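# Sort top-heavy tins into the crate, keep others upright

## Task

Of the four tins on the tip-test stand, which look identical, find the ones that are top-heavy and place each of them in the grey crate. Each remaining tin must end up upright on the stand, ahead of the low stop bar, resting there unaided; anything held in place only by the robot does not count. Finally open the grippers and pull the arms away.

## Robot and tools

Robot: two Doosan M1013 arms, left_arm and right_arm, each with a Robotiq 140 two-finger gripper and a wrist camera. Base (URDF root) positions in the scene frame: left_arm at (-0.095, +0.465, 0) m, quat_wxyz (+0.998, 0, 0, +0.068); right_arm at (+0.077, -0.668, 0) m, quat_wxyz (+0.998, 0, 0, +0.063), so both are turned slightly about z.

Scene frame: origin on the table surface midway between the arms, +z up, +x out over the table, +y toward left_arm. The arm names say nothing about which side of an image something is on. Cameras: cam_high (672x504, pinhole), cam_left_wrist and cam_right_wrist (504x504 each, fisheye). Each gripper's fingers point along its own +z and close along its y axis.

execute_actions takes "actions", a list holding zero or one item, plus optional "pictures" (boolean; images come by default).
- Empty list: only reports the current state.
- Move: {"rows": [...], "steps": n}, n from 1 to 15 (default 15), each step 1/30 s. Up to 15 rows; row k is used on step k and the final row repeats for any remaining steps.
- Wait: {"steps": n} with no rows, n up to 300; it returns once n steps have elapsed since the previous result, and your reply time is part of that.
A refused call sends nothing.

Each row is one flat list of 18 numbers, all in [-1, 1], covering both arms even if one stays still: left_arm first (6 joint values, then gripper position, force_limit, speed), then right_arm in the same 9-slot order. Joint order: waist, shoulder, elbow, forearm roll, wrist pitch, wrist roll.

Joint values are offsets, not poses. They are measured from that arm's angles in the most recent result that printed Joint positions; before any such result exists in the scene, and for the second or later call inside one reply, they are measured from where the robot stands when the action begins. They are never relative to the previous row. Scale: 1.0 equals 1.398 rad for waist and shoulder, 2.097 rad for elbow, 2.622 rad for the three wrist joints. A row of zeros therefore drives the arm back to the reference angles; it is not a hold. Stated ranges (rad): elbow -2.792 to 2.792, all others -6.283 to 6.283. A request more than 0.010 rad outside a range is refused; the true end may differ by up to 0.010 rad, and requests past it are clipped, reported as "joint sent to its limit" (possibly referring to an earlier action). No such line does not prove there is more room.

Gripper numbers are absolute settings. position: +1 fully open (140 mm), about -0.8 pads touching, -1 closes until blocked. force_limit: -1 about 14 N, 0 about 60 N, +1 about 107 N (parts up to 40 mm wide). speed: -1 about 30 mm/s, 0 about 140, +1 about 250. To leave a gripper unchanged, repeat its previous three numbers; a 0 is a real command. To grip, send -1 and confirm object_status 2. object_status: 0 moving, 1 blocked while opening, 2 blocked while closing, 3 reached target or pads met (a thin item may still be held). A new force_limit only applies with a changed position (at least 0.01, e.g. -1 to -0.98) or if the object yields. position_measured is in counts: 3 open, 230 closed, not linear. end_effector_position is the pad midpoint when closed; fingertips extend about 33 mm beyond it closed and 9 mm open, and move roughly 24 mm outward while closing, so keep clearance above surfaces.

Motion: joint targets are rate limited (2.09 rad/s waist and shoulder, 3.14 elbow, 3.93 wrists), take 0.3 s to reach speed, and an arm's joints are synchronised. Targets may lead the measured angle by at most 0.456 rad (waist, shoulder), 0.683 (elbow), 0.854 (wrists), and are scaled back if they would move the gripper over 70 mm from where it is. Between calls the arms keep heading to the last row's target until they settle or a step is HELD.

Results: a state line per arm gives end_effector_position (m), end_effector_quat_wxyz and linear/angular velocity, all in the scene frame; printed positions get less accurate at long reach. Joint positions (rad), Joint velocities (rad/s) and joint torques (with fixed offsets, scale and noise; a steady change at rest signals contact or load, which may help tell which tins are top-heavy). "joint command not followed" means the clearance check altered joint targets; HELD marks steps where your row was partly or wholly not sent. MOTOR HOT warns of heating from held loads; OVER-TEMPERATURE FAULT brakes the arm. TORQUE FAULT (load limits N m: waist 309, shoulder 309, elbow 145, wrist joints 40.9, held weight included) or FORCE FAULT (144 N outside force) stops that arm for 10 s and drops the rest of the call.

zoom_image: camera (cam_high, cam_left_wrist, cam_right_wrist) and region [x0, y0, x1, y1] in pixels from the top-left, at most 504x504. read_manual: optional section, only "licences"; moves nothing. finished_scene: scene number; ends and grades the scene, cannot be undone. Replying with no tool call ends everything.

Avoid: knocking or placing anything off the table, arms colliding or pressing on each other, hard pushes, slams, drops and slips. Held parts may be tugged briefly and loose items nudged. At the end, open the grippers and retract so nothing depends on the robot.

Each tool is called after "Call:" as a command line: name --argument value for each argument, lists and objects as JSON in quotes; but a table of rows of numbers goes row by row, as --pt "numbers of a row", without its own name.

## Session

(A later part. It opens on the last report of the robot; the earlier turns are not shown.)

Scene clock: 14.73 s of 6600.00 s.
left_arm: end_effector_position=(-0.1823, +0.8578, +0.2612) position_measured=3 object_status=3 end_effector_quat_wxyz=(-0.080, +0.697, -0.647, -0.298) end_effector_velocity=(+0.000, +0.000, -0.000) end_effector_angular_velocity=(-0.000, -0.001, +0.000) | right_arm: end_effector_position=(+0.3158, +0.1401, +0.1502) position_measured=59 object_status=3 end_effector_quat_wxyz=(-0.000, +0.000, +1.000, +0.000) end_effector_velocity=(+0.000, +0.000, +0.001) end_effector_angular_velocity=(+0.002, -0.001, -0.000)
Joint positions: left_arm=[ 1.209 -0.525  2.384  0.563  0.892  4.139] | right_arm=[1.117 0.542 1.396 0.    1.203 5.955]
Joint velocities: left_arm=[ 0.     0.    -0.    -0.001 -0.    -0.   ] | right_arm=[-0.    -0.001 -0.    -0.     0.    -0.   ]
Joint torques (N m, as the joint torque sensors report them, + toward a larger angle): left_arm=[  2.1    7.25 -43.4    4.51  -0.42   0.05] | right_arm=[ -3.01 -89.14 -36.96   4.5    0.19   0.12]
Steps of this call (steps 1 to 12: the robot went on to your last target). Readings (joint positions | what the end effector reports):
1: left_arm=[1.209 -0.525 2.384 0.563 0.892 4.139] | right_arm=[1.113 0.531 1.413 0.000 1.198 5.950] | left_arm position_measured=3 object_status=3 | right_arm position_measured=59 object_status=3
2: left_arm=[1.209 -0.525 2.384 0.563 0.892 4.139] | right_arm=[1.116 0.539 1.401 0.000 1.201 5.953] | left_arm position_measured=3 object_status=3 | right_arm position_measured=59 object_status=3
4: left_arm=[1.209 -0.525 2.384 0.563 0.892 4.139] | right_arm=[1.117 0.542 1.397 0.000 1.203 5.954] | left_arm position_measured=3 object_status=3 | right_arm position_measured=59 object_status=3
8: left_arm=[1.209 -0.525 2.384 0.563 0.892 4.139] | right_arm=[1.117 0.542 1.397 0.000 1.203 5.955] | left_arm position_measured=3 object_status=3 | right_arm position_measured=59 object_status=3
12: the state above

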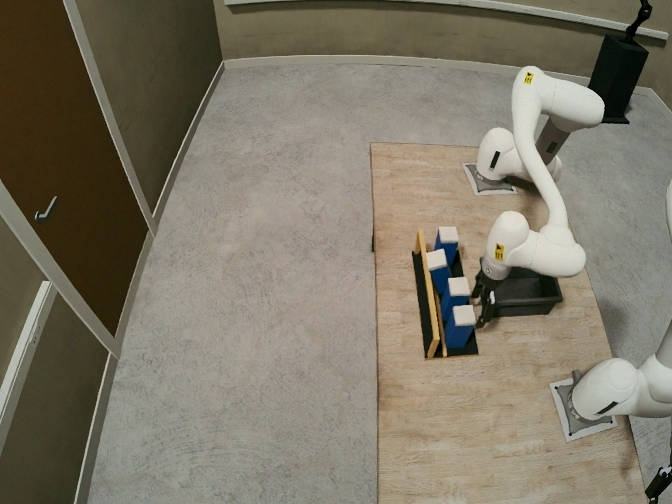

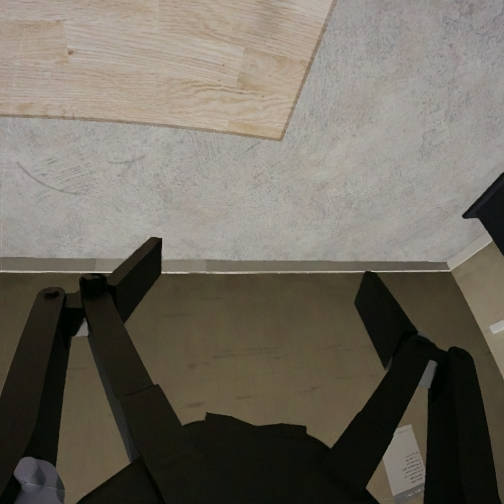

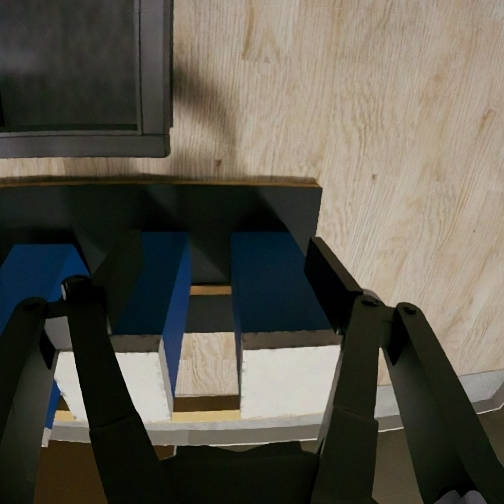

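Call:
execute_actions --actions '[{"rows":[[0,0,0,0,0,0,1,0,0,-0.0125,-0.004,0.004,0,-0.001,-0.007,0.55,0,0]],"steps":7}]' --pictures false

Call:
execute_actions --actions '[{"rows":[[0,0,0,0,0,0,1,0,0,-0.004,0.002,-0.002,0,0,-0.002,0.55,0,0],[0,0,0,0,0,0,1,0,0,-0.008,0.003,-0.003,0,0.001,-0.004,0.55,0,0],[0,0,0,0,0,0,1,0,0,-0.012,0.005,-0.005,0,0.001,-0.006,0.55,0,0],[0,0,0,0,0,0,1,0,0,-0.016,0.007,-0.007,0,0.002,-0.008,0.55,0,0],[0,0,0,0,0,0,1,0,0,-0.02,0.008,-0.008,0,0.002,-0.011,0.55,0,0],[0,0,0,0,0,0,1,0,0,-0.024,0.01,-0.01,0,0.003,-0.013,0.55,0,0],[0,0,0,0,0,0,1,0,0,-0.027,0.011,-0.011,0,0.003,-0.014,0.55,0,0],[0,0,0,0,0,0,1,0,0,-0.03,0.012,-0.013,0,0.004,-0.016,0.55,0,0],[0,0,0,0,0,0,1,0,0,-0.033,0.014,-0.014,0,0.004,-0.018,0.55,0,0],[0,0,0,0,0,0,1,0,0,-0.036,0.015,-0.0155,0,0.0045,-0.019,0.55,0,0]]}]'

Call:
execute_actions --actions '[{"rows":[[0,0,0,0,0,0,1,0,0,0.003,-0.001,0.001,0,0,0.002,0.55,0,0],[0,0,0,0,0,0,1,0,0,0.006,-0.002,0.002,0,0,0.003,0.55,0,0],[0,0,0,0,0,0,1,0,0,0.009,-0.004,0.004,0,-0.001,0.005,0.55,0,0],[0,0,0,0,0,0,1,0,0,0.012,-0.005,0.005,0,-0.001,0.006,0.55,0,0],[0,0,0,0,0,0,1,0,0,0.015,-0.006,0.006,0,-0.002,0.008,0.55,0,0],[0,0,0,0,0,0,1,0,0,0.018,-0.007,0.007,0,-0.002,0.01,0.55,0,0],[0,0,0,0,0,0,1,0,0,0.021,-0.008,0.008,0,-0.002,0.011,0.55,0,0],[0,0,0,0,0,0,1,0,0,0.024,-0.01,0.01,0,-0.003,0.013,0.55,0,0],[0,0,0,0,0,0,1,0,0,0.027,-0.011,0.011,0,-0.003,0.014,0.55,0,0],[0,0,0,0,0,0,1,0,0,0.03,-0.012,0.012,0,-0.004,0.016,0.55,0,0],[0,0,0,0,0,0,1,0,0,0.033,-0.013,0.013,0,-0.004,0.018,0.55,0,0],[0,0,0,0,0,0,1,0,0,0.036,-0.015,0.015,0,-0.004,0.019,0.55,0,0],[0,0,0,0,0,0,1,0,0,0.042,-0.017,0.017,0,-0.005,0.022,0.55,0,0]]}]' --pictures false

Call:
execute_actions --actions '[{"steps":12}]'

Scene clock: 19.07 s of 6600.00 s.
left_arm: end_effector_position=(-0.1823, +0.8578, +0.2612) position_measured=3 object_status=3 end_effector_quat_wxyz=(-0.080, +0.697, -0.647, -0.298) end_effector_velocity=(+0.000, +0.000, +0.000) end_effector_angular_velocity=(+0.001, -0.000, -0.000) | right_arm: end_effector_position=(+0.3284, +0.1324, +0.1506) position_measured=59 object_status=3 end_effector_quat_wxyz=(-0.000, -0.000, +1.000, -0.000) end_effector_velocity=(+0.000, -0.001, -0.001) end_effector_angular_velocity=(+0.000, -0.000, +0.002)
Joint positions: left_arm=[ 1.209 -0.525  2.384  0.563  0.892  4.139] | right_arm=[1.1   0.536 1.405 0.    1.201 5.936]
Joint velocities: left_arm=[ 0.     0.    -0.     0.    -0.001  0.   ] | right_arm=[-0.001 -0.001  0.003 -0.    -0.002 -0.003]
Joint torques (N m, as the joint torque sensors report them, + toward a larger angle): left_arm=[  0.62   7.1  -43.58   4.56  -0.37   0.  ] | right_arm=[ -3.3  -90.5  -37.62   4.31   0.41  -0.17]
Steps of this call (steps 1 to 30: the robot went on to your last target; steps 31 to 100: nothing new was sent; then 0.77 s passed at rest; steps 101 to 107: all 7 steps of this action). Readings (joint positions | what the end effector reports):
101: left_arm=[1.209 -0.525 2.384 0.563 0.892 4.139] | right_arm=[1.117 0.542 1.396 0.000 1.203 5.954] | left_arm position_measured=3 object_status=3 | right_arm position_measured=59 object_status=3
102: left_arm=[1.209 -0.525 2.384 0.563 0.892 4.139] | right_arm=[1.113 0.541 1.398 0.000 1.203 5.950] | left_arm position_measured=3 object_status=3 | right_arm position_measured=59 object_status=3
104: left_arm=[1.209 -0.525 2.384 0.563 0.892 4.139] | right_arm=[1.101 0.537 1.404 0.000 1.202 5.938] | left_arm position_measured=3 object_status=3 | right_arm position_measured=59 object_status=3
107: the state above

Scene clock: 19.57 s of 6600.00 s.
left_arm: end_effector_position=(-0.1823, +0.8578, +0.2612) position_measured=3 object_status=3 end_effector_quat_wxyz=(-0.080, +0.697, -0.647, -0.298) end_effector_velocity=(+0.000, -0.000, -0.000) end_effector_angular_velocity=(-0.000, -0.000, -0.000) | right_arm: end_effector_position=(+0.3734, +0.1310, +0.1499) position_measured=59 object_status=3 end_effector_quat_wxyz=(-0.000, -0.000, +1.000, -0.000) end_effector_velocity=(+0.000, +0.001, +0.001) end_effector_angular_velocity=(+0.002, +0.001, +0.001)
Joint positions: left_arm=[ 1.209 -0.525  2.384  0.563  0.892  4.139] | right_arm=[1.05  0.557 1.372 0.    1.212 5.887]
Joint velocities: left_arm=[-0.    -0.     0.001 -0.001  0.     0.   ] | right_arm=[-0.001 -0.    -0.001  0.001 -0.001 -0.002]
Joint torques (N m, as the joint torque sensors report them, + toward a larger angle): left_arm=[  2.52   7.4  -43.39   4.47  -0.28   0.19] | right_arm=[ -7.03 -92.17 -38.75   2.68  -0.1    0.89]
Steps of this call (steps 1 to 15: all 15 steps of this action). Readings (joint positions | what the end effector reports):
1: left_arm=[1.209 -0.525 2.384 0.563 0.892 4.139] | right_arm=[1.100 0.536 1.405 0.000 1.201 5.936] | left_arm position_measured=3 object_status=3 | right_arm position_measured=59 object_status=3
2: left_arm=[1.209 -0.525 2.384 0.563 0.892 4.139] | right_arm=[1.097 0.537 1.404 0.000 1.201 5.934] | left_arm position_measured=3 object_status=3 | right_arm position_measured=59 object_status=3
4: left_arm=[1.209 -0.525 2.384 0.563 0.892 4.139] | right_arm=[1.088 0.540 1.398 0.000 1.202 5.925] | left_arm position_measured=3 object_status=3 | right_arm position_measured=59 object_status=3
8: left_arm=[1.209 -0.525 2.384 0.563 0.892 4.139] | right_arm=[1.067 0.550 1.384 0.000 1.208 5.903] | left_arm position_measured=3 object_status=3 | right_arm position_measured=59 object_status=3
15: the state above

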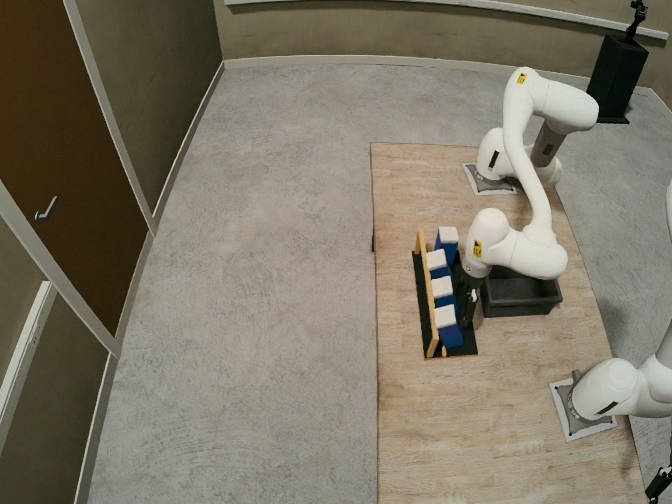

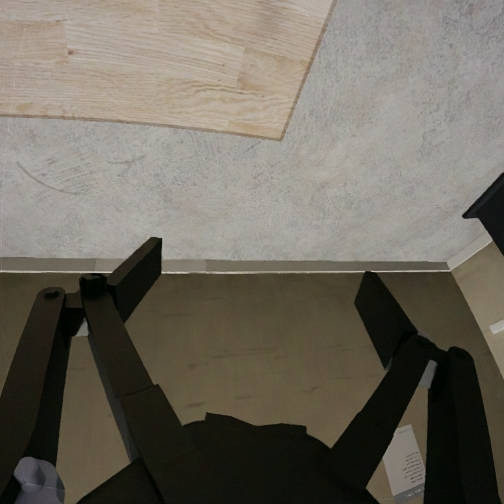

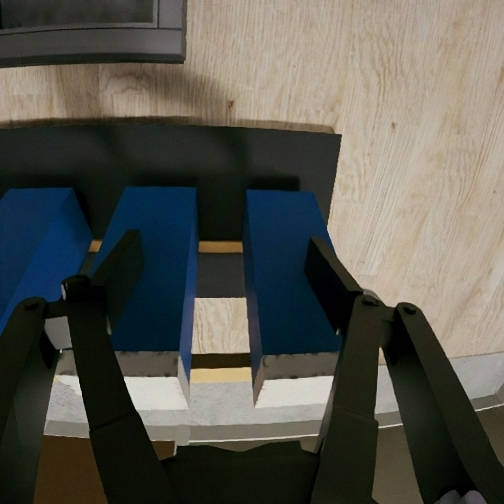

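Scene clock: 20.07 s of 6600.00 s.
left_arm: end_effector_position=(-0.1823, +0.8578, +0.2612) position_measured=3 object_status=3 end_effector_quat_wxyz=(-0.080, +0.697, -0.647, -0.298) end_effector_velocity=(-0.000, +0.001, +0.002) end_effector_angular_velocity=(+0.002, +0.001, -0.000) | right_arm: end_effector_position=(+0.3232, +0.1332, +0.1512) position_measured=59 object_status=3 end_effector_quat_wxyz=(-0.000, -0.001, +1.000, +0.000) end_effector_velocity=(-0.085, +0.006, +0.005) end_effector_angular_velocity=(+0.011, -0.004, +0.018)
Joint positions: left_arm=[ 1.209 -0.525  2.384  0.563  0.892  4.139] | right_arm=[1.106 0.534 1.407 0.    1.2   5.942]
Joint velocities: left_arm=[ 0.    -0.    -0.002  0.002  0.    -0.   ] | right_arm=[ 0.098 -0.038  0.05  -0.    -0.024  0.08 ]
Joint torques (N m, as the joint torque sensors report them, + toward a larger angle): left_arm=[  1.81   7.26 -43.13   4.62  -0.48   0.14] | right_arm=[-21.59 -83.15 -38.74   3.89   0.77   0.42]
Steps of this call (steps 1 to 15: all 15 steps of this action). Readings (joint positions | what the end effector reports):
1: left_arm=[1.209 -0.525 2.384 0.563 0.892 4.139] | right_arm=[1.050 0.557 1.372 0.000 1.213 5.887] | left_arm position_measured=3 object_status=3 | right_arm position_measured=59 object_status=3
2: left_arm=[1.209 -0.525 2.384 0.563 0.892 4.139] | right_arm=[1.051 0.557 1.373 0.000 1.213 5.889] | left_arm position_measured=3 object_status=3 | right_arm position_measured=59 object_status=3
4: left_arm=[1.209 -0.525 2.384 0.563 0.892 4.139] | right_arm=[1.058 0.554 1.377 0.000 1.212 5.896] | left_arm position_measured=3 object_status=3 | right_arm position_measured=59 object_status=3
8: left_arm=[1.209 -0.525 2.384 0.563 0.892 4.139] | right_arm=[1.075 0.548 1.387 0.000 1.208 5.912] | left_arm position_measured=3 object_status=3 | right_arm position_measured=59 object_status=3
15: the state above

Scene clock: 20.47 s of 6600.00 s.
left_arm: end_effector_position=(-0.1823, +0.8578, +0.2612) position_measured=3 object_status=3 end_effector_quat_wxyz=(-0.080, +0.697, -0.647, -0.298) end_effector_velocity=(+0.001, -0.000, -0.001) end_effector_angular_velocity=(-0.001, -0.002, -0.000) | right_arm: end_effector_position=(+0.3212, +0.1333, +0.1513) position_measured=59 object_status=3 end_effector_quat_wxyz=(-0.000, -0.001, +1.000, +0.000) end_effector_velocity=(+0.000, +0.001, +0.000) end_effector_angular_velocity=(+0.002, -0.001, +0.000)
Joint positions: left_arm=[ 1.209 -0.525  2.384  0.563  0.892  4.139] | right_arm=[1.108 0.534 1.408 0.    1.199 5.944]
Joint velocities: left_arm=[-0.     0.001  0.    -0.002 -0.001 -0.   ] | right_arm=[ 0.    -0.     0.    -0.    -0.002 -0.   ]
Joint torques (N m, as the joint torque sensors report them, + toward a larger angle): left_arm=[  1.01   6.83 -42.64   4.46  -0.43   0.05] | right_arm=[ -6.8  -85.84 -36.95   4.27   0.06   0.46]
Steps of this call (steps 1 to 12: the robot went on to your last target). Readings (joint positions | what the end effector reports):
1: left_arm=[1.209 -0.525 2.384 0.563 0.892 4.139] | right_arm=[1.108 0.534 1.408 0.000 1.200 5.944] | left_arm position_measured=3 object_status=3 | right_arm position_measured=59 object_status=3
2: left_arm=[1.209 -0.525 2.384 0.563 0.892 4.139] | right_arm=[1.108 0.534 1.408 0.000 1.199 5.944] | left_arm position_measured=3 object_status=3 | right_arm position_measured=59 object_status=3
4: left_arm=[1.209 -0.525 2.384 0.563 0.892 4.139] | right_arm=[1.108 0.534 1.408 0.000 1.199 5.944] | left_arm position_measured=3 object_status=3 | right_arm position_measured=59 object_status=3
8: left_arm=[1.209 -0.525 2.384 0.563 0.892 4.139] | right_arm=[1.108 0.534 1.408 0.000 1.199 5.944] | left_arm position_measured=3 object_status=3 | right_arm position_measured=59 object_status=3
12: the state above

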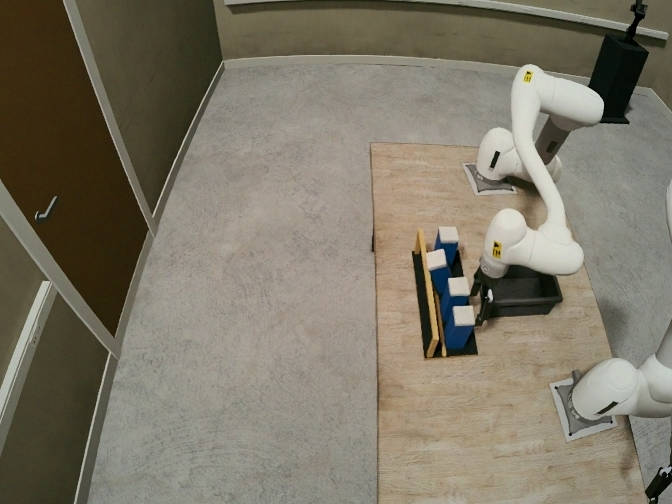

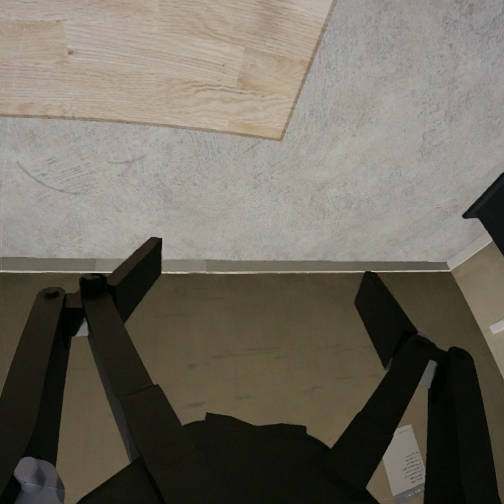

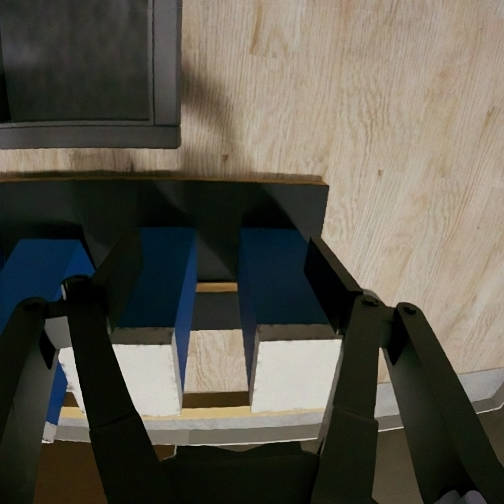

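Call:
execute_actions --actions '[{"rows":[[0,0,0,0,0,0,1,0,0,-0.058,-0.1837,0.1536,0,-0.025,-0.03,0.3,-1,0]]}]' --pictures false

Call:
execute_actions --actions '[{"steps":6}]'

Call:
execute_actions --actions '[{"rows":[[0,0,0,0,0,0,1,0,0,-0.0994,0.0496,-0.0454,0,0.01,-0.053,0.3,-1,0]]}]'

Scene clock: 23.83 s of 6600.00 s.
left_arm: end_effector_position=(-0.1823, +0.8578, +0.2612) position_measured=3 object_status=3 end_effector_quat_wxyz=(-0.080, +0.697, -0.647, -0.298) end_effector_velocity=(-0.000, -0.000, -0.001) end_effector_angular_velocity=(-0.001, +0.002, -0.000) | right_arm: end_effector_position=(+0.3202, -0.0351, +0.1807) position_measured=91 object_status=3 end_effector_quat_wxyz=(+0.000, +0.001, +1.000, +0.001) end_effector_velocity=(+0.001, -0.009, -0.002) end_effector_angular_velocity=(+0.003, -0.001, -0.000)
Joint positions: left_arm=[ 1.209 -0.525  2.384  0.563  0.892  4.139] | right_arm=[1.027 0.277 1.729 0.    1.134 5.866]
Joint velocities: left_arm=[-0.     0.     0.001  0.001 -0.     0.   ] | right_arm=[-0.007 -0.013  0.02   0.    -0.01  -0.007]
Joint torques (N m, as the joint torque sensors report them, + toward a larger angle): left_arm=[  2.     6.96 -43.15   4.5   -0.43   0.07] | right_arm=[ -1.99 -46.25 -40.58   4.68  -0.56   0.26]
Steps of this call (steps 1 to 15: the robot went on to your last target; steps 16 to 86: nothing new was sent; steps 87 to 101: all 15 steps of this action). Readings (joint positions | what the end effector reports):
87: left_arm=[1.209 -0.525 2.384 0.563 0.892 4.139] | right_arm=[1.108 0.533 1.408 0.000 1.199 5.944] | left_arm position_measured=3 object_status=3 | right_arm position_measured=59 object_status=0
88: left_arm=[1.209 -0.525 2.384 0.563 0.892 4.139] | right_arm=[1.107 0.529 1.414 0.000 1.198 5.943] | left_arm position_measured=3 object_status=3 | right_arm position_measured=63 object_status=0
90: left_arm=[1.209 -0.525 2.384 0.563 0.892 4.139] | right_arm=[1.097 0.498 1.454 0.000 1.190 5.933] | left_arm position_measured=3 object_status=3 | right_arm position_measured=78 object_status=0
94: left_arm=[1.209 -0.525 2.384 0.563 0.892 4.139] | right_arm=[1.065 0.395 1.582 0.000 1.164 5.902] | left_arm position_measured=3 object_status=3 | right_arm position_measured=91 object_status=0
101: the state above

Scene clock: 24.03 s of 6600.00 s.
left_arm: end_effector_position=(-0.1823, +0.8578, +0.2612) position_measured=3 object_status=3 end_effector_quat_wxyz=(-0.080, +0.697, -0.647, -0.298) end_effector_velocity=(+0.000, +0.001, +0.001) end_effector_angular_velocity=(+0.000, -0.000, +0.000) | right_arm: end_effector_position=(+0.3201, -0.0354, +0.1804) position_measured=91 object_status=3 end_effector_quat_wxyz=(+0.000, +0.000, +1.000, +0.001) end_effector_velocity=(-0.000, +0.000, -0.001) end_effector_angular_velocity=(+0.001, +0.001, -0.001)
Joint positions: left_arm=[ 1.209 -0.525  2.384  0.563  0.892  4.139] | right_arm=[1.027 0.277 1.73  0.    1.134 5.866]
Joint velocities: left_arm=[ 0.     0.001 -0.002 -0.     0.     0.   ] | right_arm=[-0.     0.001  0.001  0.001 -0.001 -0.   ]
Joint torques (N m, as the joint torque sensors report them, + toward a larger angle): left_arm=[  0.79   7.42 -43.43   4.6   -0.3    0.11] | right_arm=[ -1.46 -66.09 -36.79   3.96   0.37   0.31]
Steps of this call (steps 1 to 6: the robot went on to your last target). Readings (joint positions | what the end effector reports):
1: left_arm=[1.209 -0.525 2.384 0.563 0.892 4.139] | right_arm=[1.027 0.277 1.730 0.000 1.134 5.866] | left_arm position_measured=3 object_status=3 | right_arm position_measured=91 object_status=3
2: left_arm=[1.209 -0.525 2.384 0.563 0.892 4.139] | right_arm=[1.027 0.277 1.730 0.000 1.134 5.866] | left_arm position_measured=3 object_status=3 | right_arm position_measured=91 object_status=3
4: left_arm=[1.209 -0.525 2.384 0.563 0.892 4.139] | right_arm=[1.027 0.277 1.730 0.000 1.134 5.866] | left_arm position_measured=3 object_status=3 | right_arm position_measured=91 object_status=3
6: the state above

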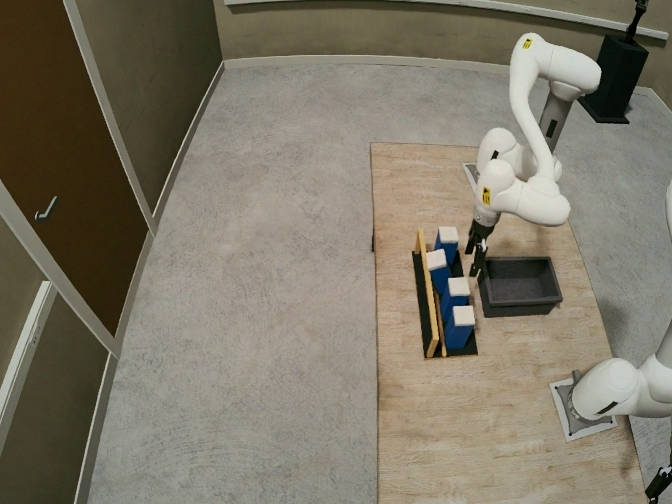

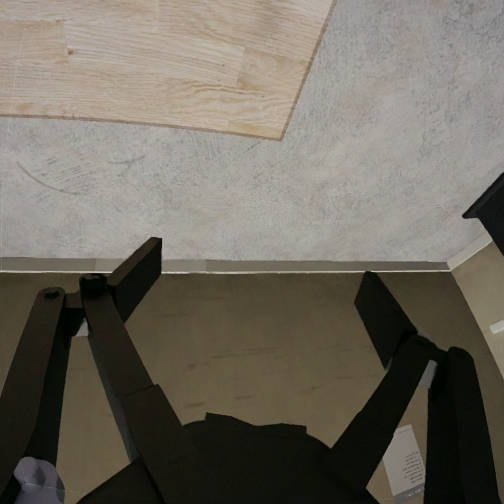

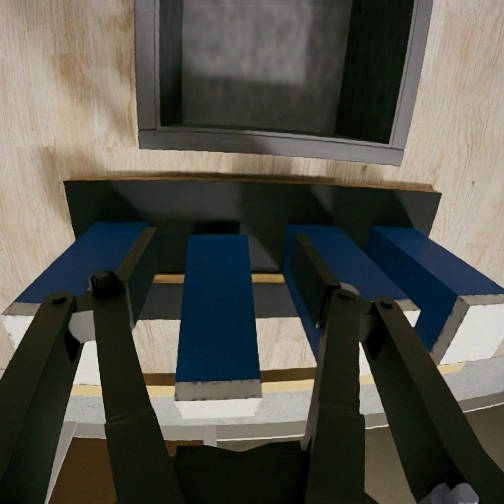

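Scene clock: 24.53 s of 6600.00 s.
left_arm: end_effector_position=(-0.1823, +0.8578, +0.2612) position_measured=3 object_status=3 end_effector_quat_wxyz=(-0.080, +0.697, -0.647, -0.298) end_effector_velocity=(+0.001, +0.000, +0.000) end_effector_angular_velocity=(+0.001, -0.002, +0.000) | right_arm: end_effector_position=(+0.4301, -0.0356, +0.1804) position_measured=91 object_status=3 end_effector_quat_wxyz=(+0.000, +0.000, +1.000, +0.000) end_effector_velocity=(-0.000, +0.001, +0.001) end_effector_angular_velocity=(+0.002, -0.001, +0.001)
Joint positions: left_arm=[ 1.209 -0.525  2.384  0.563  0.892  4.139] | right_arm=[0.888 0.346 1.635 0.    1.16  5.727]
Joint velocities: left_arm=[-0.     0.    -0.001 -0.001 -0.001 -0.   ] | right_arm=[ 0.001 -0.001 -0.001  0.001 -0.001 -0.   ]
Joint torques (N m, as the joint torque sensors report them, + toward a larger angle): left_arm=[  1.95   6.94 -43.32   4.54  -0.34  -0.06] | right_arm=[ -3.1  -71.6  -36.82   4.19   0.13   0.38]
Steps of this call (steps 1 to 15: all 15 steps of this action). Readings (joint positions | what the end effector reports):
1: left_arm=[1.209 -0.525 2.384 0.563 0.892 4.139] | right_arm=[1.027 0.277 1.730 0.000 1.134 5.865] | left_arm position_measured=3 object_status=3 | right_arm position_measured=91 object_status=3
2: left_arm=[1.209 -0.525 2.384 0.563 0.892 4.139] | right_arm=[1.023 0.279 1.727 0.000 1.134 5.861] | left_arm position_measured=3 object_status=3 | right_arm position_measured=91 object_status=3
4: left_arm=[1.209 -0.525 2.384 0.563 0.892 4.139] | right_arm=[0.991 0.295 1.704 0.000 1.141 5.829] | left_arm position_measured=3 object_status=3 | right_arm position_measured=91 object_status=3
8: left_arm=[1.209 -0.525 2.384 0.563 0.892 4.139] | right_arm=[0.906 0.337 1.647 0.000 1.156 5.745] | left_arm position_measured=3 object_status=3 | right_arm position_measured=91 object_status=3
15: the state above

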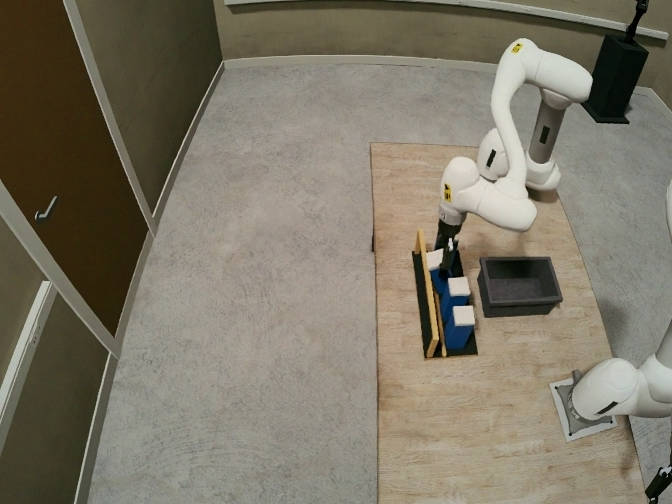

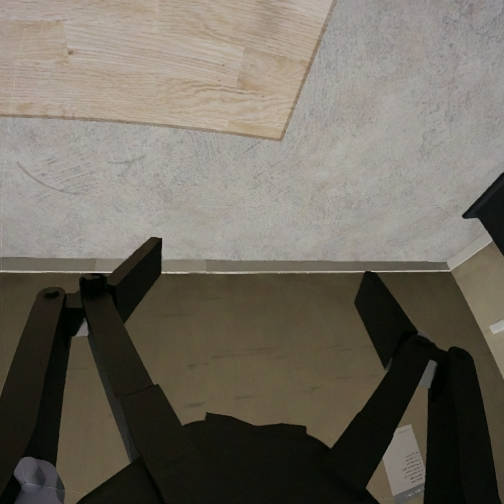

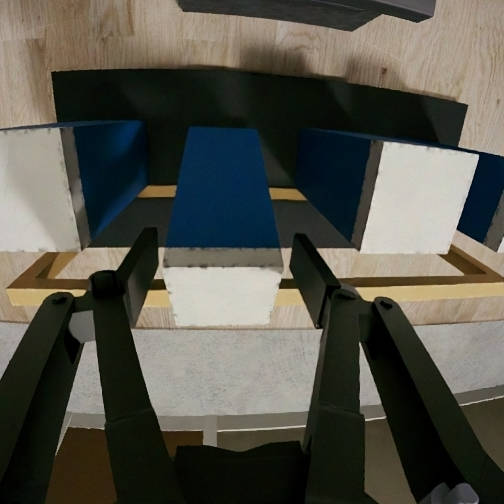

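Call:
execute_actions --actions '[{"rows":[[0,0,0,0,0,0,1,0,0,0,0.009,0.0096,0,-0.0125,0,0.3,0.5,0]],"steps":7}]' --pictures false

Call:
execute_actions --actions '[{"rows":[[0,0,0,0,0,0,1,0,0,0,0,0,0,0,0,-1,0.5,0]]}]'

Scene clock: 26.40 s of 6600.00 s.
left_arm: end_effector_position=(-0.1823, +0.8578, +0.2612) position_measured=3 object_status=3 end_effector_quat_wxyz=(-0.080, +0.697, -0.647, -0.298) end_effector_velocity=(-0.000, -0.000, -0.000) end_effector_angular_velocity=(-0.001, +0.001, -0.000) | right_arm: end_effector_position=(+0.4300, -0.0358, +0.1611) position_measured=91 object_status=3 end_effector_quat_wxyz=(+0.000, +0.000, +1.000, +0.000) end_effector_velocity=(+0.000, +0.000, -0.002) end_effector_angular_velocity=(+0.002, -0.002, +0.000)
Joint positions: left_arm=[ 1.209 -0.525  2.384  0.563  0.892  4.139] | right_arm=[0.888 0.359 1.655 0.    1.128 5.727]
Joint velocities: left_arm=[ 0.     0.001  0.     0.    -0.    -0.   ] | right_arm=[-0.     0.     0.003 -0.    -0.006 -0.   ]
Joint torques (N m, as the joint torque sensors report them, + toward a larger angle): left_arm=[  2.23   6.9  -43.26   4.38  -0.27   0.02] | right_arm=[ -3.33 -74.32 -36.45   3.48   0.45   0.18]
Steps of this call (steps 1 to 15: the robot went on to your last target; steps 16 to 49: nothing new was sent; steps 50 to 56: all 7 steps of this action). Readings (joint positions | what the end effector reports):
50: left_arm=[1.209 -0.525 2.384 0.563 0.892 4.139] | right_arm=[0.888 0.346 1.635 0.000 1.160 5.727] | left_arm position_measured=3 object_status=3 | right_arm position_measured=91 object_status=3
51: left_arm=[1.209 -0.525 2.384 0.563 0.892 4.139] | right_arm=[0.888 0.349 1.639 0.001 1.153 5.727] | left_arm position_measured=3 object_status=3 | right_arm position_measured=91 object_status=3
53: left_arm=[1.209 -0.525 2.384 0.563 0.892 4.139] | right_arm=[0.888 0.358 1.654 0.000 1.131 5.727] | left_arm position_measured=3 object_status=3 | right_arm position_measured=91 object_status=3
56: the state above

Scene clock: 26.90 s of 6600.00 s.
left_arm: end_effector_position=(-0.1823, +0.8578, +0.2612) position_measured=3 object_status=3 end_effector_quat_wxyz=(-0.080, +0.697, -0.647, -0.298) end_effector_velocity=(-0.000, -0.000, -0.000) end_effector_angular_velocity=(-0.001, +0.001, -0.000) | right_arm: end_effector_position=(+0.4300, -0.0358, +0.1611) position_measured=137 object_status=2 end_effector_quat_wxyz=(+0.000, +0.000, +1.000, +0.000) end_effector_velocity=(+0.000, +0.000, -0.001) end_effector_angular_velocity=(-0.000, +0.000, +0.000)
Joint positions: left_arm=[ 1.209 -0.525  2.384  0.563  0.892  4.139] | right_arm=[0.888 0.359 1.655 0.    1.128 5.727]
Joint velocities: left_arm=[-0.    -0.     0.001  0.001  0.001  0.   ] | right_arm=[-0.     0.001  0.    -0.    -0.001 -0.   ]
Joint torques (N m, as the joint torque sensors report them, + toward a larger angle): left_arm=[  2.33   6.64 -43.22   4.48  -0.26  -0.03] | right_arm=[ -6.08 -66.45 -33.12   3.6   -0.27   0.44]
Steps of this call (steps 1 to 15: all 15 steps of this action). Readings (joint positions | what the end effector reports):
1: left_arm=[1.209 -0.525 2.384 0.563 0.892 4.139] | right_arm=[0.888 0.359 1.655 0.000 1.128 5.727] | left_arm position_measured=3 object_status=3 | right_arm position_measured=91 object_status=0
2: left_arm=[1.209 -0.525 2.384 0.563 0.892 4.139] | right_arm=[0.888 0.359 1.655 0.000 1.128 5.727] | left_arm position_measured=3 object_status=3 | right_arm position_measured=95 object_status=0
4: left_arm=[1.209 -0.525 2.384 0.563 0.892 4.139] | right_arm=[0.888 0.359 1.655 0.000 1.128 5.727] | left_arm position_measured=3 object_status=3 | right_arm position_measured=110 object_status=0
8: left_arm=[1.209 -0.525 2.384 0.563 0.892 4.139] | right_arm=[0.888 0.359 1.655 0.000 1.128 5.727] | left_arm position_measured=3 object_status=3 | right_arm position_measured=137 object_status=0
15: the state above

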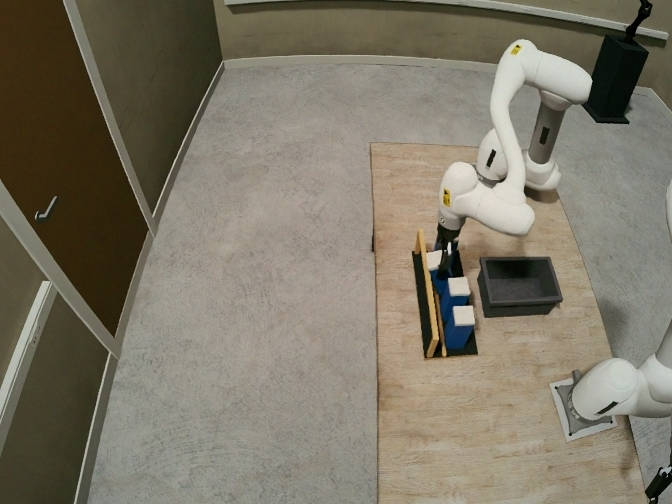

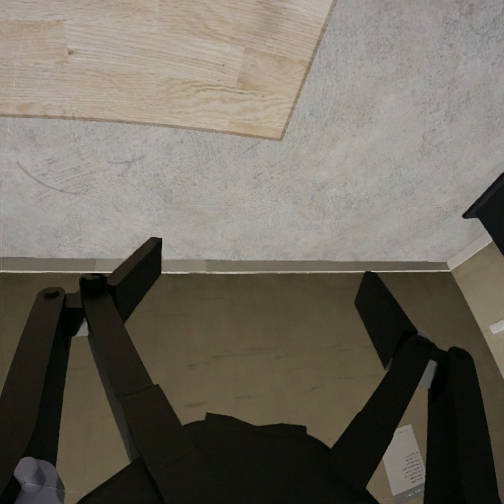

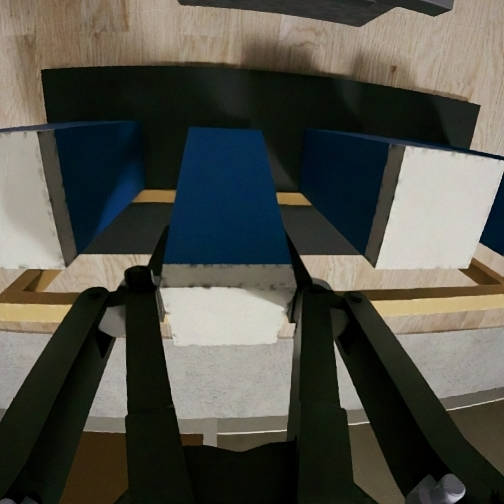

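Call:
execute_actions --actions '[{"rows":[[0,0,0,0,0,0,1,0,0,0,-0.062,-0.1214,0,0.13,0,-1,0.5,0]]}]' --pictures false

Call:
execute_actions --actions '[{"steps":8}]' --pictures false

Call:
execute_actions --actions '[{"rows":[[0,0,0,0,0,0,1,0,0,0.276,-0.17,0.1483,0,-0.154,-0.387,-1,0.5,0]]}]' --pictures false

Call:
execute_actions --actions '[{"steps":15}]'

Scene clock: 28.47 s of 6600.00 s.
left_arm: end_effector_position=(-0.1823, +0.8578, +0.2612) position_measured=3 object_status=3 end_effector_quat_wxyz=(-0.080, +0.697, -0.647, -0.298) end_effector_velocity=(+0.000, +0.001, +0.001) end_effector_angular_velocity=(+0.002, -0.002, -0.000) | right_arm: end_effector_position=(+0.4299, -0.0358, +0.3603) position_measured=137 object_status=2 end_effector_quat_wxyz=(+0.000, +0.000, +1.000, +0.001) end_effector_velocity=(-0.002, -0.004, -0.001) end_effector_angular_velocity=(-0.014, +0.006, +0.000)
Joint positions: left_arm=[ 1.209 -0.525  2.384  0.563  0.892  4.139] | right_arm=[0.888 0.272 1.401 0.    1.468 5.727]
Joint velocities: left_arm=[-0.    -0.001 -0.001 -0.001 -0.001 -0.   ] | right_arm=[ 0.     0.001 -0.    -0.003  0.015 -0.   ]
Joint torques (N m, as the joint torque sensors report them, + toward a larger angle): left_arm=[  1.14   6.32 -43.1    4.59  -0.57   0.04] | right_arm=[ -4.34 -70.55 -39.73   4.46   0.66   0.37]
Steps of this call (steps 1 to 15: the robot went on to your last target; steps 16 to 32: nothing new was sent; steps 33 to 47: all 15 steps of this action). Readings (joint positions | what the end effector reports):
33: left_arm=[1.209 -0.525 2.384 0.563 0.892 4.139] | right_arm=[0.888 0.359 1.654 0.000 1.128 5.727] | left_arm position_measured=3 object_status=3 | right_arm position_measured=137 object_status=2
34: left_arm=[1.209 -0.525 2.384 0.563 0.892 4.139] | right_arm=[0.888 0.357 1.649 0.000 1.137 5.727] | left_arm position_measured=3 object_status=3 | right_arm position_measured=137 object_status=2
36: left_arm=[1.209 -0.525 2.384 0.563 0.892 4.139] | right_arm=[0.888 0.343 1.605 -0.000 1.194 5.727] | left_arm position_measured=3 object_status=3 | right_arm position_measured=137 object_status=2
40: left_arm=[1.209 -0.525 2.384 0.563 0.892 4.139] | right_arm=[0.888 0.309 1.508 0.000 1.325 5.727] | left_arm position_measured=3 object_status=3 | right_arm position_measured=137 object_status=2
47: the state above

Scene clock: 28.73 s of 6600.00 s.
left_arm: end_effector_position=(-0.1823, +0.8578, +0.2612) position_measured=3 object_status=3 end_effector_quat_wxyz=(-0.080, +0.697, -0.647, -0.298) end_effector_velocity=(-0.000, +0.001, +0.001) end_effector_angular_velocity=(+0.002, +0.002, -0.001) | right_arm: end_effector_position=(+0.4300, -0.0357, +0.3608) position_measured=137 object_status=2 end_effector_quat_wxyz=(+0.000, +0.000, +1.000, +0.001) end_effector_velocity=(+0.000, +0.001, -0.001) end_effector_angular_velocity=(+0.001, -0.000, -0.000)
Joint positions: left_arm=[ 1.209 -0.525  2.384  0.563  0.892  4.139] | right_arm=[0.888 0.272 1.4   0.    1.468 5.727]
Joint velocities: left_arm=[ 0.    -0.    -0.001  0.003 -0.    -0.   ] | right_arm=[-0.     0.001 -0.     0.    -0.001 -0.   ]
Joint torques (N m, as the joint torque sensors report them, + toward a larger angle): left_arm=[  1.48   6.76 -42.79   4.49  -0.42   0.15] | right_arm=[ -3.67 -68.73 -42.46   4.51   0.81   0.4 ]
Steps of this call (steps 1 to 8: the robot went on to your last target). Readings (joint positions | what the end effector reports):
1: left_arm=[1.209 -0.525 2.384 0.563 0.892 4.139] | right_arm=[0.888 0.272 1.401 0.000 1.468 5.727] | left_arm position_measured=3 object_status=3 | right_arm position_measured=137 object_status=2
2: left_arm=[1.209 -0.525 2.384 0.563 0.892 4.139] | right_arm=[0.888 0.272 1.401 0.000 1.468 5.727] | left_arm position_measured=3 object_status=3 | right_arm position_measured=137 object_status=2
4: left_arm=[1.209 -0.525 2.384 0.563 0.892 4.139] | right_arm=[0.888 0.272 1.400 0.000 1.468 5.727] | left_arm position_measured=3 object_status=3 | right_arm position_measured=137 object_status=2
8: the state above

Scene clock: 29.23 s of 6600.00 s.
left_arm: end_effector_position=(-0.1823, +0.8578, +0.2612) position_measured=3 object_status=3 end_effector_quat_wxyz=(-0.080, +0.697, -0.647, -0.298) end_effector_velocity=(+0.000, +0.000, +0.000) end_effector_angular_velocity=(-0.000, +0.000, -0.000) | right_arm: end_effector_position=(+0.2437, +0.0078, +0.3600) position_measured=137 object_status=2 end_effector_quat_wxyz=(+0.079, -0.455, +0.883, +0.082) end_effector_velocity=(-0.447, +0.033, +0.002) end_effector_angular_velocity=(+0.403, -0.523, +2.290)
Joint positions: left_arm=[ 1.209 -0.525  2.384  0.563  0.892  4.139] | right_arm=[1.154 0.108 1.615 0.    1.19  5.04 ]
Joint velocities: left_arm=[-0.  0. -0.  0. -0.  0.] | right_arm=[ 0.629 -0.387  0.503  0.001 -0.652 -1.706]
Joint torques (N m, as the joint torque sensors report them, + toward a larger angle): left_arm=[  1.66   6.78 -43.24   4.46  -0.28  -0.02] | right_arm=[ -2.46 -57.65 -38.75   4.16  -0.77   0.19]
Steps of this call (steps 1 to 15: all 15 steps of this action). Readings (joint positions | what the end effector reports):
1: left_arm=[1.209 -0.525 2.384 0.563 0.892 4.139] | right_arm=[0.888 0.272 1.400 0.000 1.468 5.726] | left_arm position_measured=3 object_status=3 | right_arm position_measured=137 object_status=2
2: left_arm=[1.209 -0.525 2.384 0.563 0.892 4.139] | right_arm=[0.892 0.270 1.404 0.000 1.464 5.717] | left_arm position_measured=3 object_status=3 | right_arm position_measured=137 object_status=2
4: left_arm=[1.209 -0.525 2.384 0.563 0.892 4.139] | right_arm=[0.918 0.254 1.427 0.000 1.434 5.658] | left_arm position_measured=3 object_status=3 | right_arm position_measured=137 object_status=2
8: left_arm=[1.209 -0.525 2.384 0.563 0.892 4.139] | right_arm=[1.006 0.199 1.497 0.000 1.343 5.443] | left_arm position_measured=3 object_status=3 | right_arm position_measured=137 object_status=2
15: the state above

Scene clock: 29.73 s of 6600.00 s.
left_arm: end_effector_position=(-0.1823, +0.8578, +0.2612) position_measured=3 object_status=3 end_effector_quat_wxyz=(-0.080, +0.697, -0.647, -0.298) end_effector_velocity=(+0.000, +0.001, +0.001) end_effector_angular_velocity=(+0.002, -0.001, +0.001) | right_arm: end_effector_position=(+0.1590, +0.0082, +0.3607) position_measured=137 object_status=2 end_effector_quat_wxyz=(+0.126, -0.635, +0.755, +0.106) end_effector_velocity=(-0.000, +0.000, -0.000) end_effector_angular_velocity=(+0.001, +0.001, +0.000)
Joint positions: left_arm=[ 1.209 -0.525  2.384  0.563  0.892  4.139] | right_arm=[1.274 0.034 1.711 0.    1.065 4.712]
Joint velocities: left_arm=[ 0.001 -0.    -0.002 -0.001 -0.     0.   ] | right_arm=[ 0.     0.    -0.     0.001 -0.001 -0.   ]
Joint torques (N m, as the joint torque sensors report them, + toward a larger angle): left_arm=[  1.56   6.91 -43.22   4.54  -0.48  -0.13] | right_arm=[ -4.68 -47.08 -43.78   4.23  -0.95   0.55]
Steps of this call (steps 1 to 15: the robot went on to your last target). Readings (joint positions | what the end effector reports):
1: left_arm=[1.209 -0.525 2.384 0.563 0.892 4.139] | right_arm=[1.175 0.095 1.632 0.000 1.168 4.982] | left_arm position_measured=3 object_status=3 | right_arm position_measured=137 object_status=2
2: left_arm=[1.209 -0.525 2.384 0.563 0.892 4.139] | right_arm=[1.196 0.082 1.649 0.000 1.145 4.924] | left_arm position_measured=3 object_status=3 | right_arm position_measured=137 object_status=2
4: left_arm=[1.209 -0.525 2.384 0.563 0.892 4.139] | right_arm=[1.238 0.057 1.682 0.000 1.103 4.812] | left_arm position_measured=3 object_status=3 | right_arm position_measured=137 object_status=2
8: left_arm=[1.209 -0.525 2.384 0.563 0.892 4.139] | right_arm=[1.274 0.034 1.711 0.000 1.065 4.713] | left_arm position_measured=3 object_status=3 | right_arm position_measured=137 object_status=2
15: the state above

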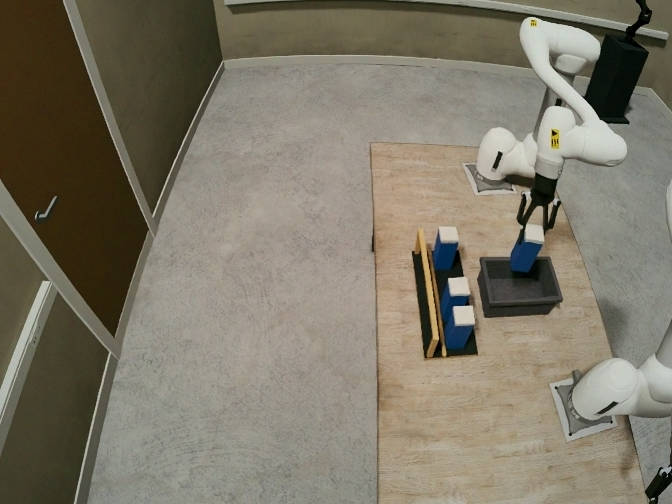

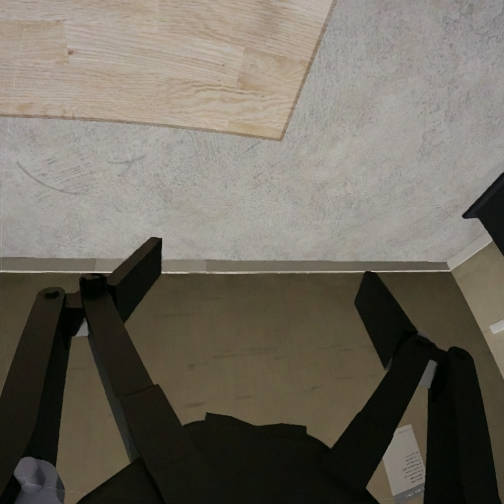

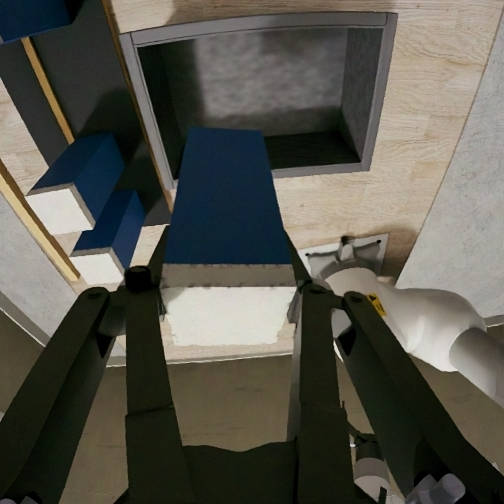

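Call:
execute_actions --actions '[{"rows":[[0,0,0,0,0,0,1,0,0,0,0.0665,0.106,0,-0.12,0,-1,0.5,0]]}]' --pictures false

Call:
execute_actions --actions '[{"rows":[[0,0,0,0,0,0,1,0,0,0,0.014,0.0125,0,-0.0175,0,-1,0.5,0]],"steps":10}]'

Scene clock: 31.40 s of 6600.00 s.
left_arm: end_effector_position=(-0.1823, +0.8578, +0.2612) position_measured=3 object_status=3 end_effector_quat_wxyz=(-0.080, +0.697, -0.647, -0.298) end_effector_velocity=(+0.000, +0.001, +0.002) end_effector_angular_velocity=(+0.002, -0.001, +0.000) | right_arm: end_effector_position=(+0.1590, +0.0084, +0.1903) position_measured=137 object_status=2 end_effector_quat_wxyz=(+0.126, -0.635, +0.755, +0.106) end_effector_velocity=(-0.001, -0.005, -0.006) end_effector_angular_velocity=(-0.009, +0.002, -0.000)
Joint positions: left_arm=[ 1.209 -0.525  2.384  0.563  0.892  4.139] | right_arm=[1.274 0.127 1.933 0.    0.75  4.712]
Joint velocities: left_arm=[ 0.    -0.    -0.002 -0.     0.001  0.   ] | right_arm=[ 0.     0.     0.01   0.001 -0.001  0.   ]
Joint torques (N m, as the joint torque sensors report them, + toward a larger angle): left_arm=[  1.51   6.97 -43.06   4.63  -0.3    0.09] | right_arm=[ -1.87 -52.68 -37.59   4.35  -0.37   0.4 ]
Steps of this call (steps 1 to 15: the robot went on to your last target; steps 16 to 35: nothing new was sent; steps 36 to 50: all 15 steps of this action). Readings (joint positions | what the end effector reports):
36: left_arm=[1.209 -0.525 2.384 0.563 0.892 4.139] | right_arm=[1.274 0.034 1.712 0.000 1.064 4.712] | left_arm position_measured=3 object_status=3 | right_arm position_measured=137 object_status=2
37: left_arm=[1.209 -0.525 2.384 0.563 0.892 4.139] | right_arm=[1.274 0.036 1.717 0.000 1.055 4.712] | left_arm position_measured=3 object_status=3 | right_arm position_measured=137 object_status=2
39: left_arm=[1.209 -0.525 2.384 0.563 0.892 4.139] | right_arm=[1.274 0.053 1.759 0.001 0.997 4.712] | left_arm position_measured=3 object_status=3 | right_arm position_measured=137 object_status=2
43: left_arm=[1.209 -0.525 2.384 0.563 0.892 4.139] | right_arm=[1.274 0.094 1.856 0.000 0.860 4.712] | left_arm position_measured=3 object_status=3 | right_arm position_measured=137 object_status=2
50: the state above

Scene clock: 31.73 s of 6600.00 s.
left_arm: end_effector_position=(-0.1823, +0.8578, +0.2612) position_measured=3 object_status=3 end_effector_quat_wxyz=(-0.080, +0.697, -0.647, -0.298) end_effector_velocity=(+0.000, +0.001, +0.001) end_effector_angular_velocity=(+0.002, -0.000, -0.000) | right_arm: end_effector_position=(+0.1589, +0.0080, +0.1665) position_measured=137 object_status=2 end_effector_quat_wxyz=(+0.126, -0.635, +0.755, +0.106) end_effector_velocity=(+0.000, -0.000, -0.000) end_effector_angular_velocity=(+0.001, -0.000, -0.000)
Joint positions: left_arm=[ 1.209 -0.525  2.384  0.563  0.892  4.139] | right_arm=[1.274 0.147 1.959 0.    0.704 4.712]
Joint velocities: left_arm=[-0.     0.001 -0.002  0.    -0.001  0.   ] | right_arm=[-0.    -0.001  0.002 -0.    -0.002 -0.   ]
Joint torques (N m, as the joint torque sensors report them, + toward a larger angle): left_arm=[  2.15   6.89 -43.42   4.49  -0.46   0.18] | right_arm=[ -2.2  -56.5  -36.78   4.01  -0.7   -0.1 ]
Steps of this call (steps 1 to 10: all 10 steps of this action). Readings (joint positions | what the end effector reports):
1: left_arm=[1.209 -0.525 2.384 0.563 0.892 4.139] | right_arm=[1.274 0.127 1.934 0.000 0.750 4.712] | left_arm position_measured=3 object_status=3 | right_arm position_measured=137 object_status=2
2: left_arm=[1.209 -0.525 2.384 0.563 0.892 4.139] | right_arm=[1.274 0.130 1.938 0.000 0.741 4.712] | left_arm position_measured=3 object_status=3 | right_arm position_measured=137 object_status=2
4: left_arm=[1.209 -0.525 2.384 0.563 0.892 4.139] | right_arm=[1.274 0.144 1.957 0.000 0.710 4.712] | left_arm position_measured=3 object_status=3 | right_arm position_measured=137 object_status=2
8: left_arm=[1.209 -0.525 2.384 0.563 0.892 4.139] | right_arm=[1.274 0.147 1.959 0.000 0.705 4.712] | left_arm position_measured=3 object_status=3 | right_arm position_measured=137 object_status=2
10: the state above

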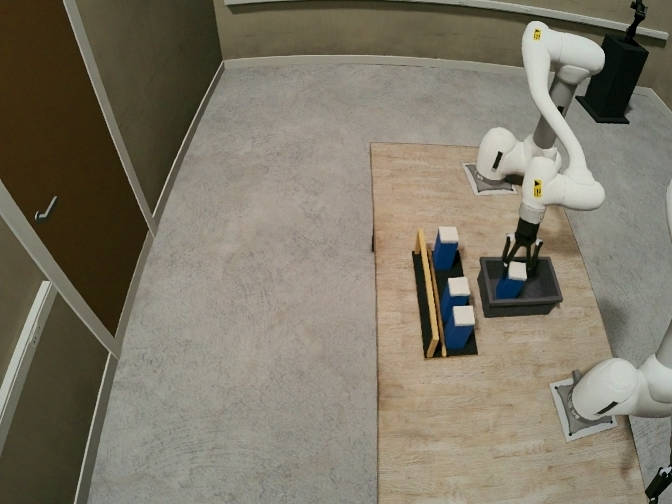

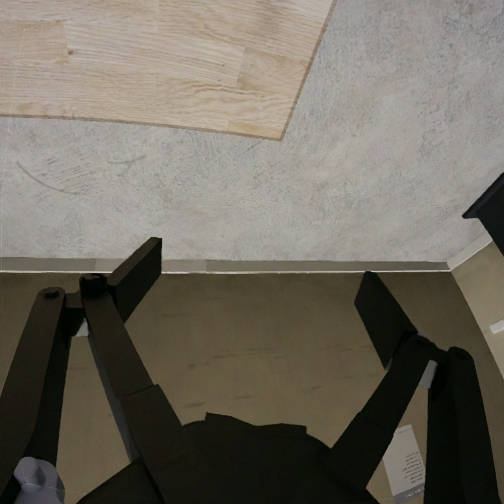

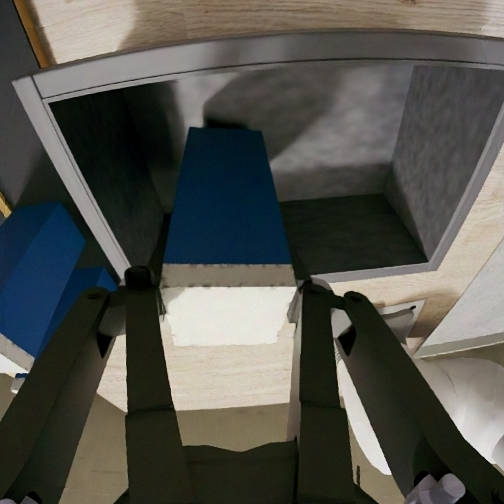

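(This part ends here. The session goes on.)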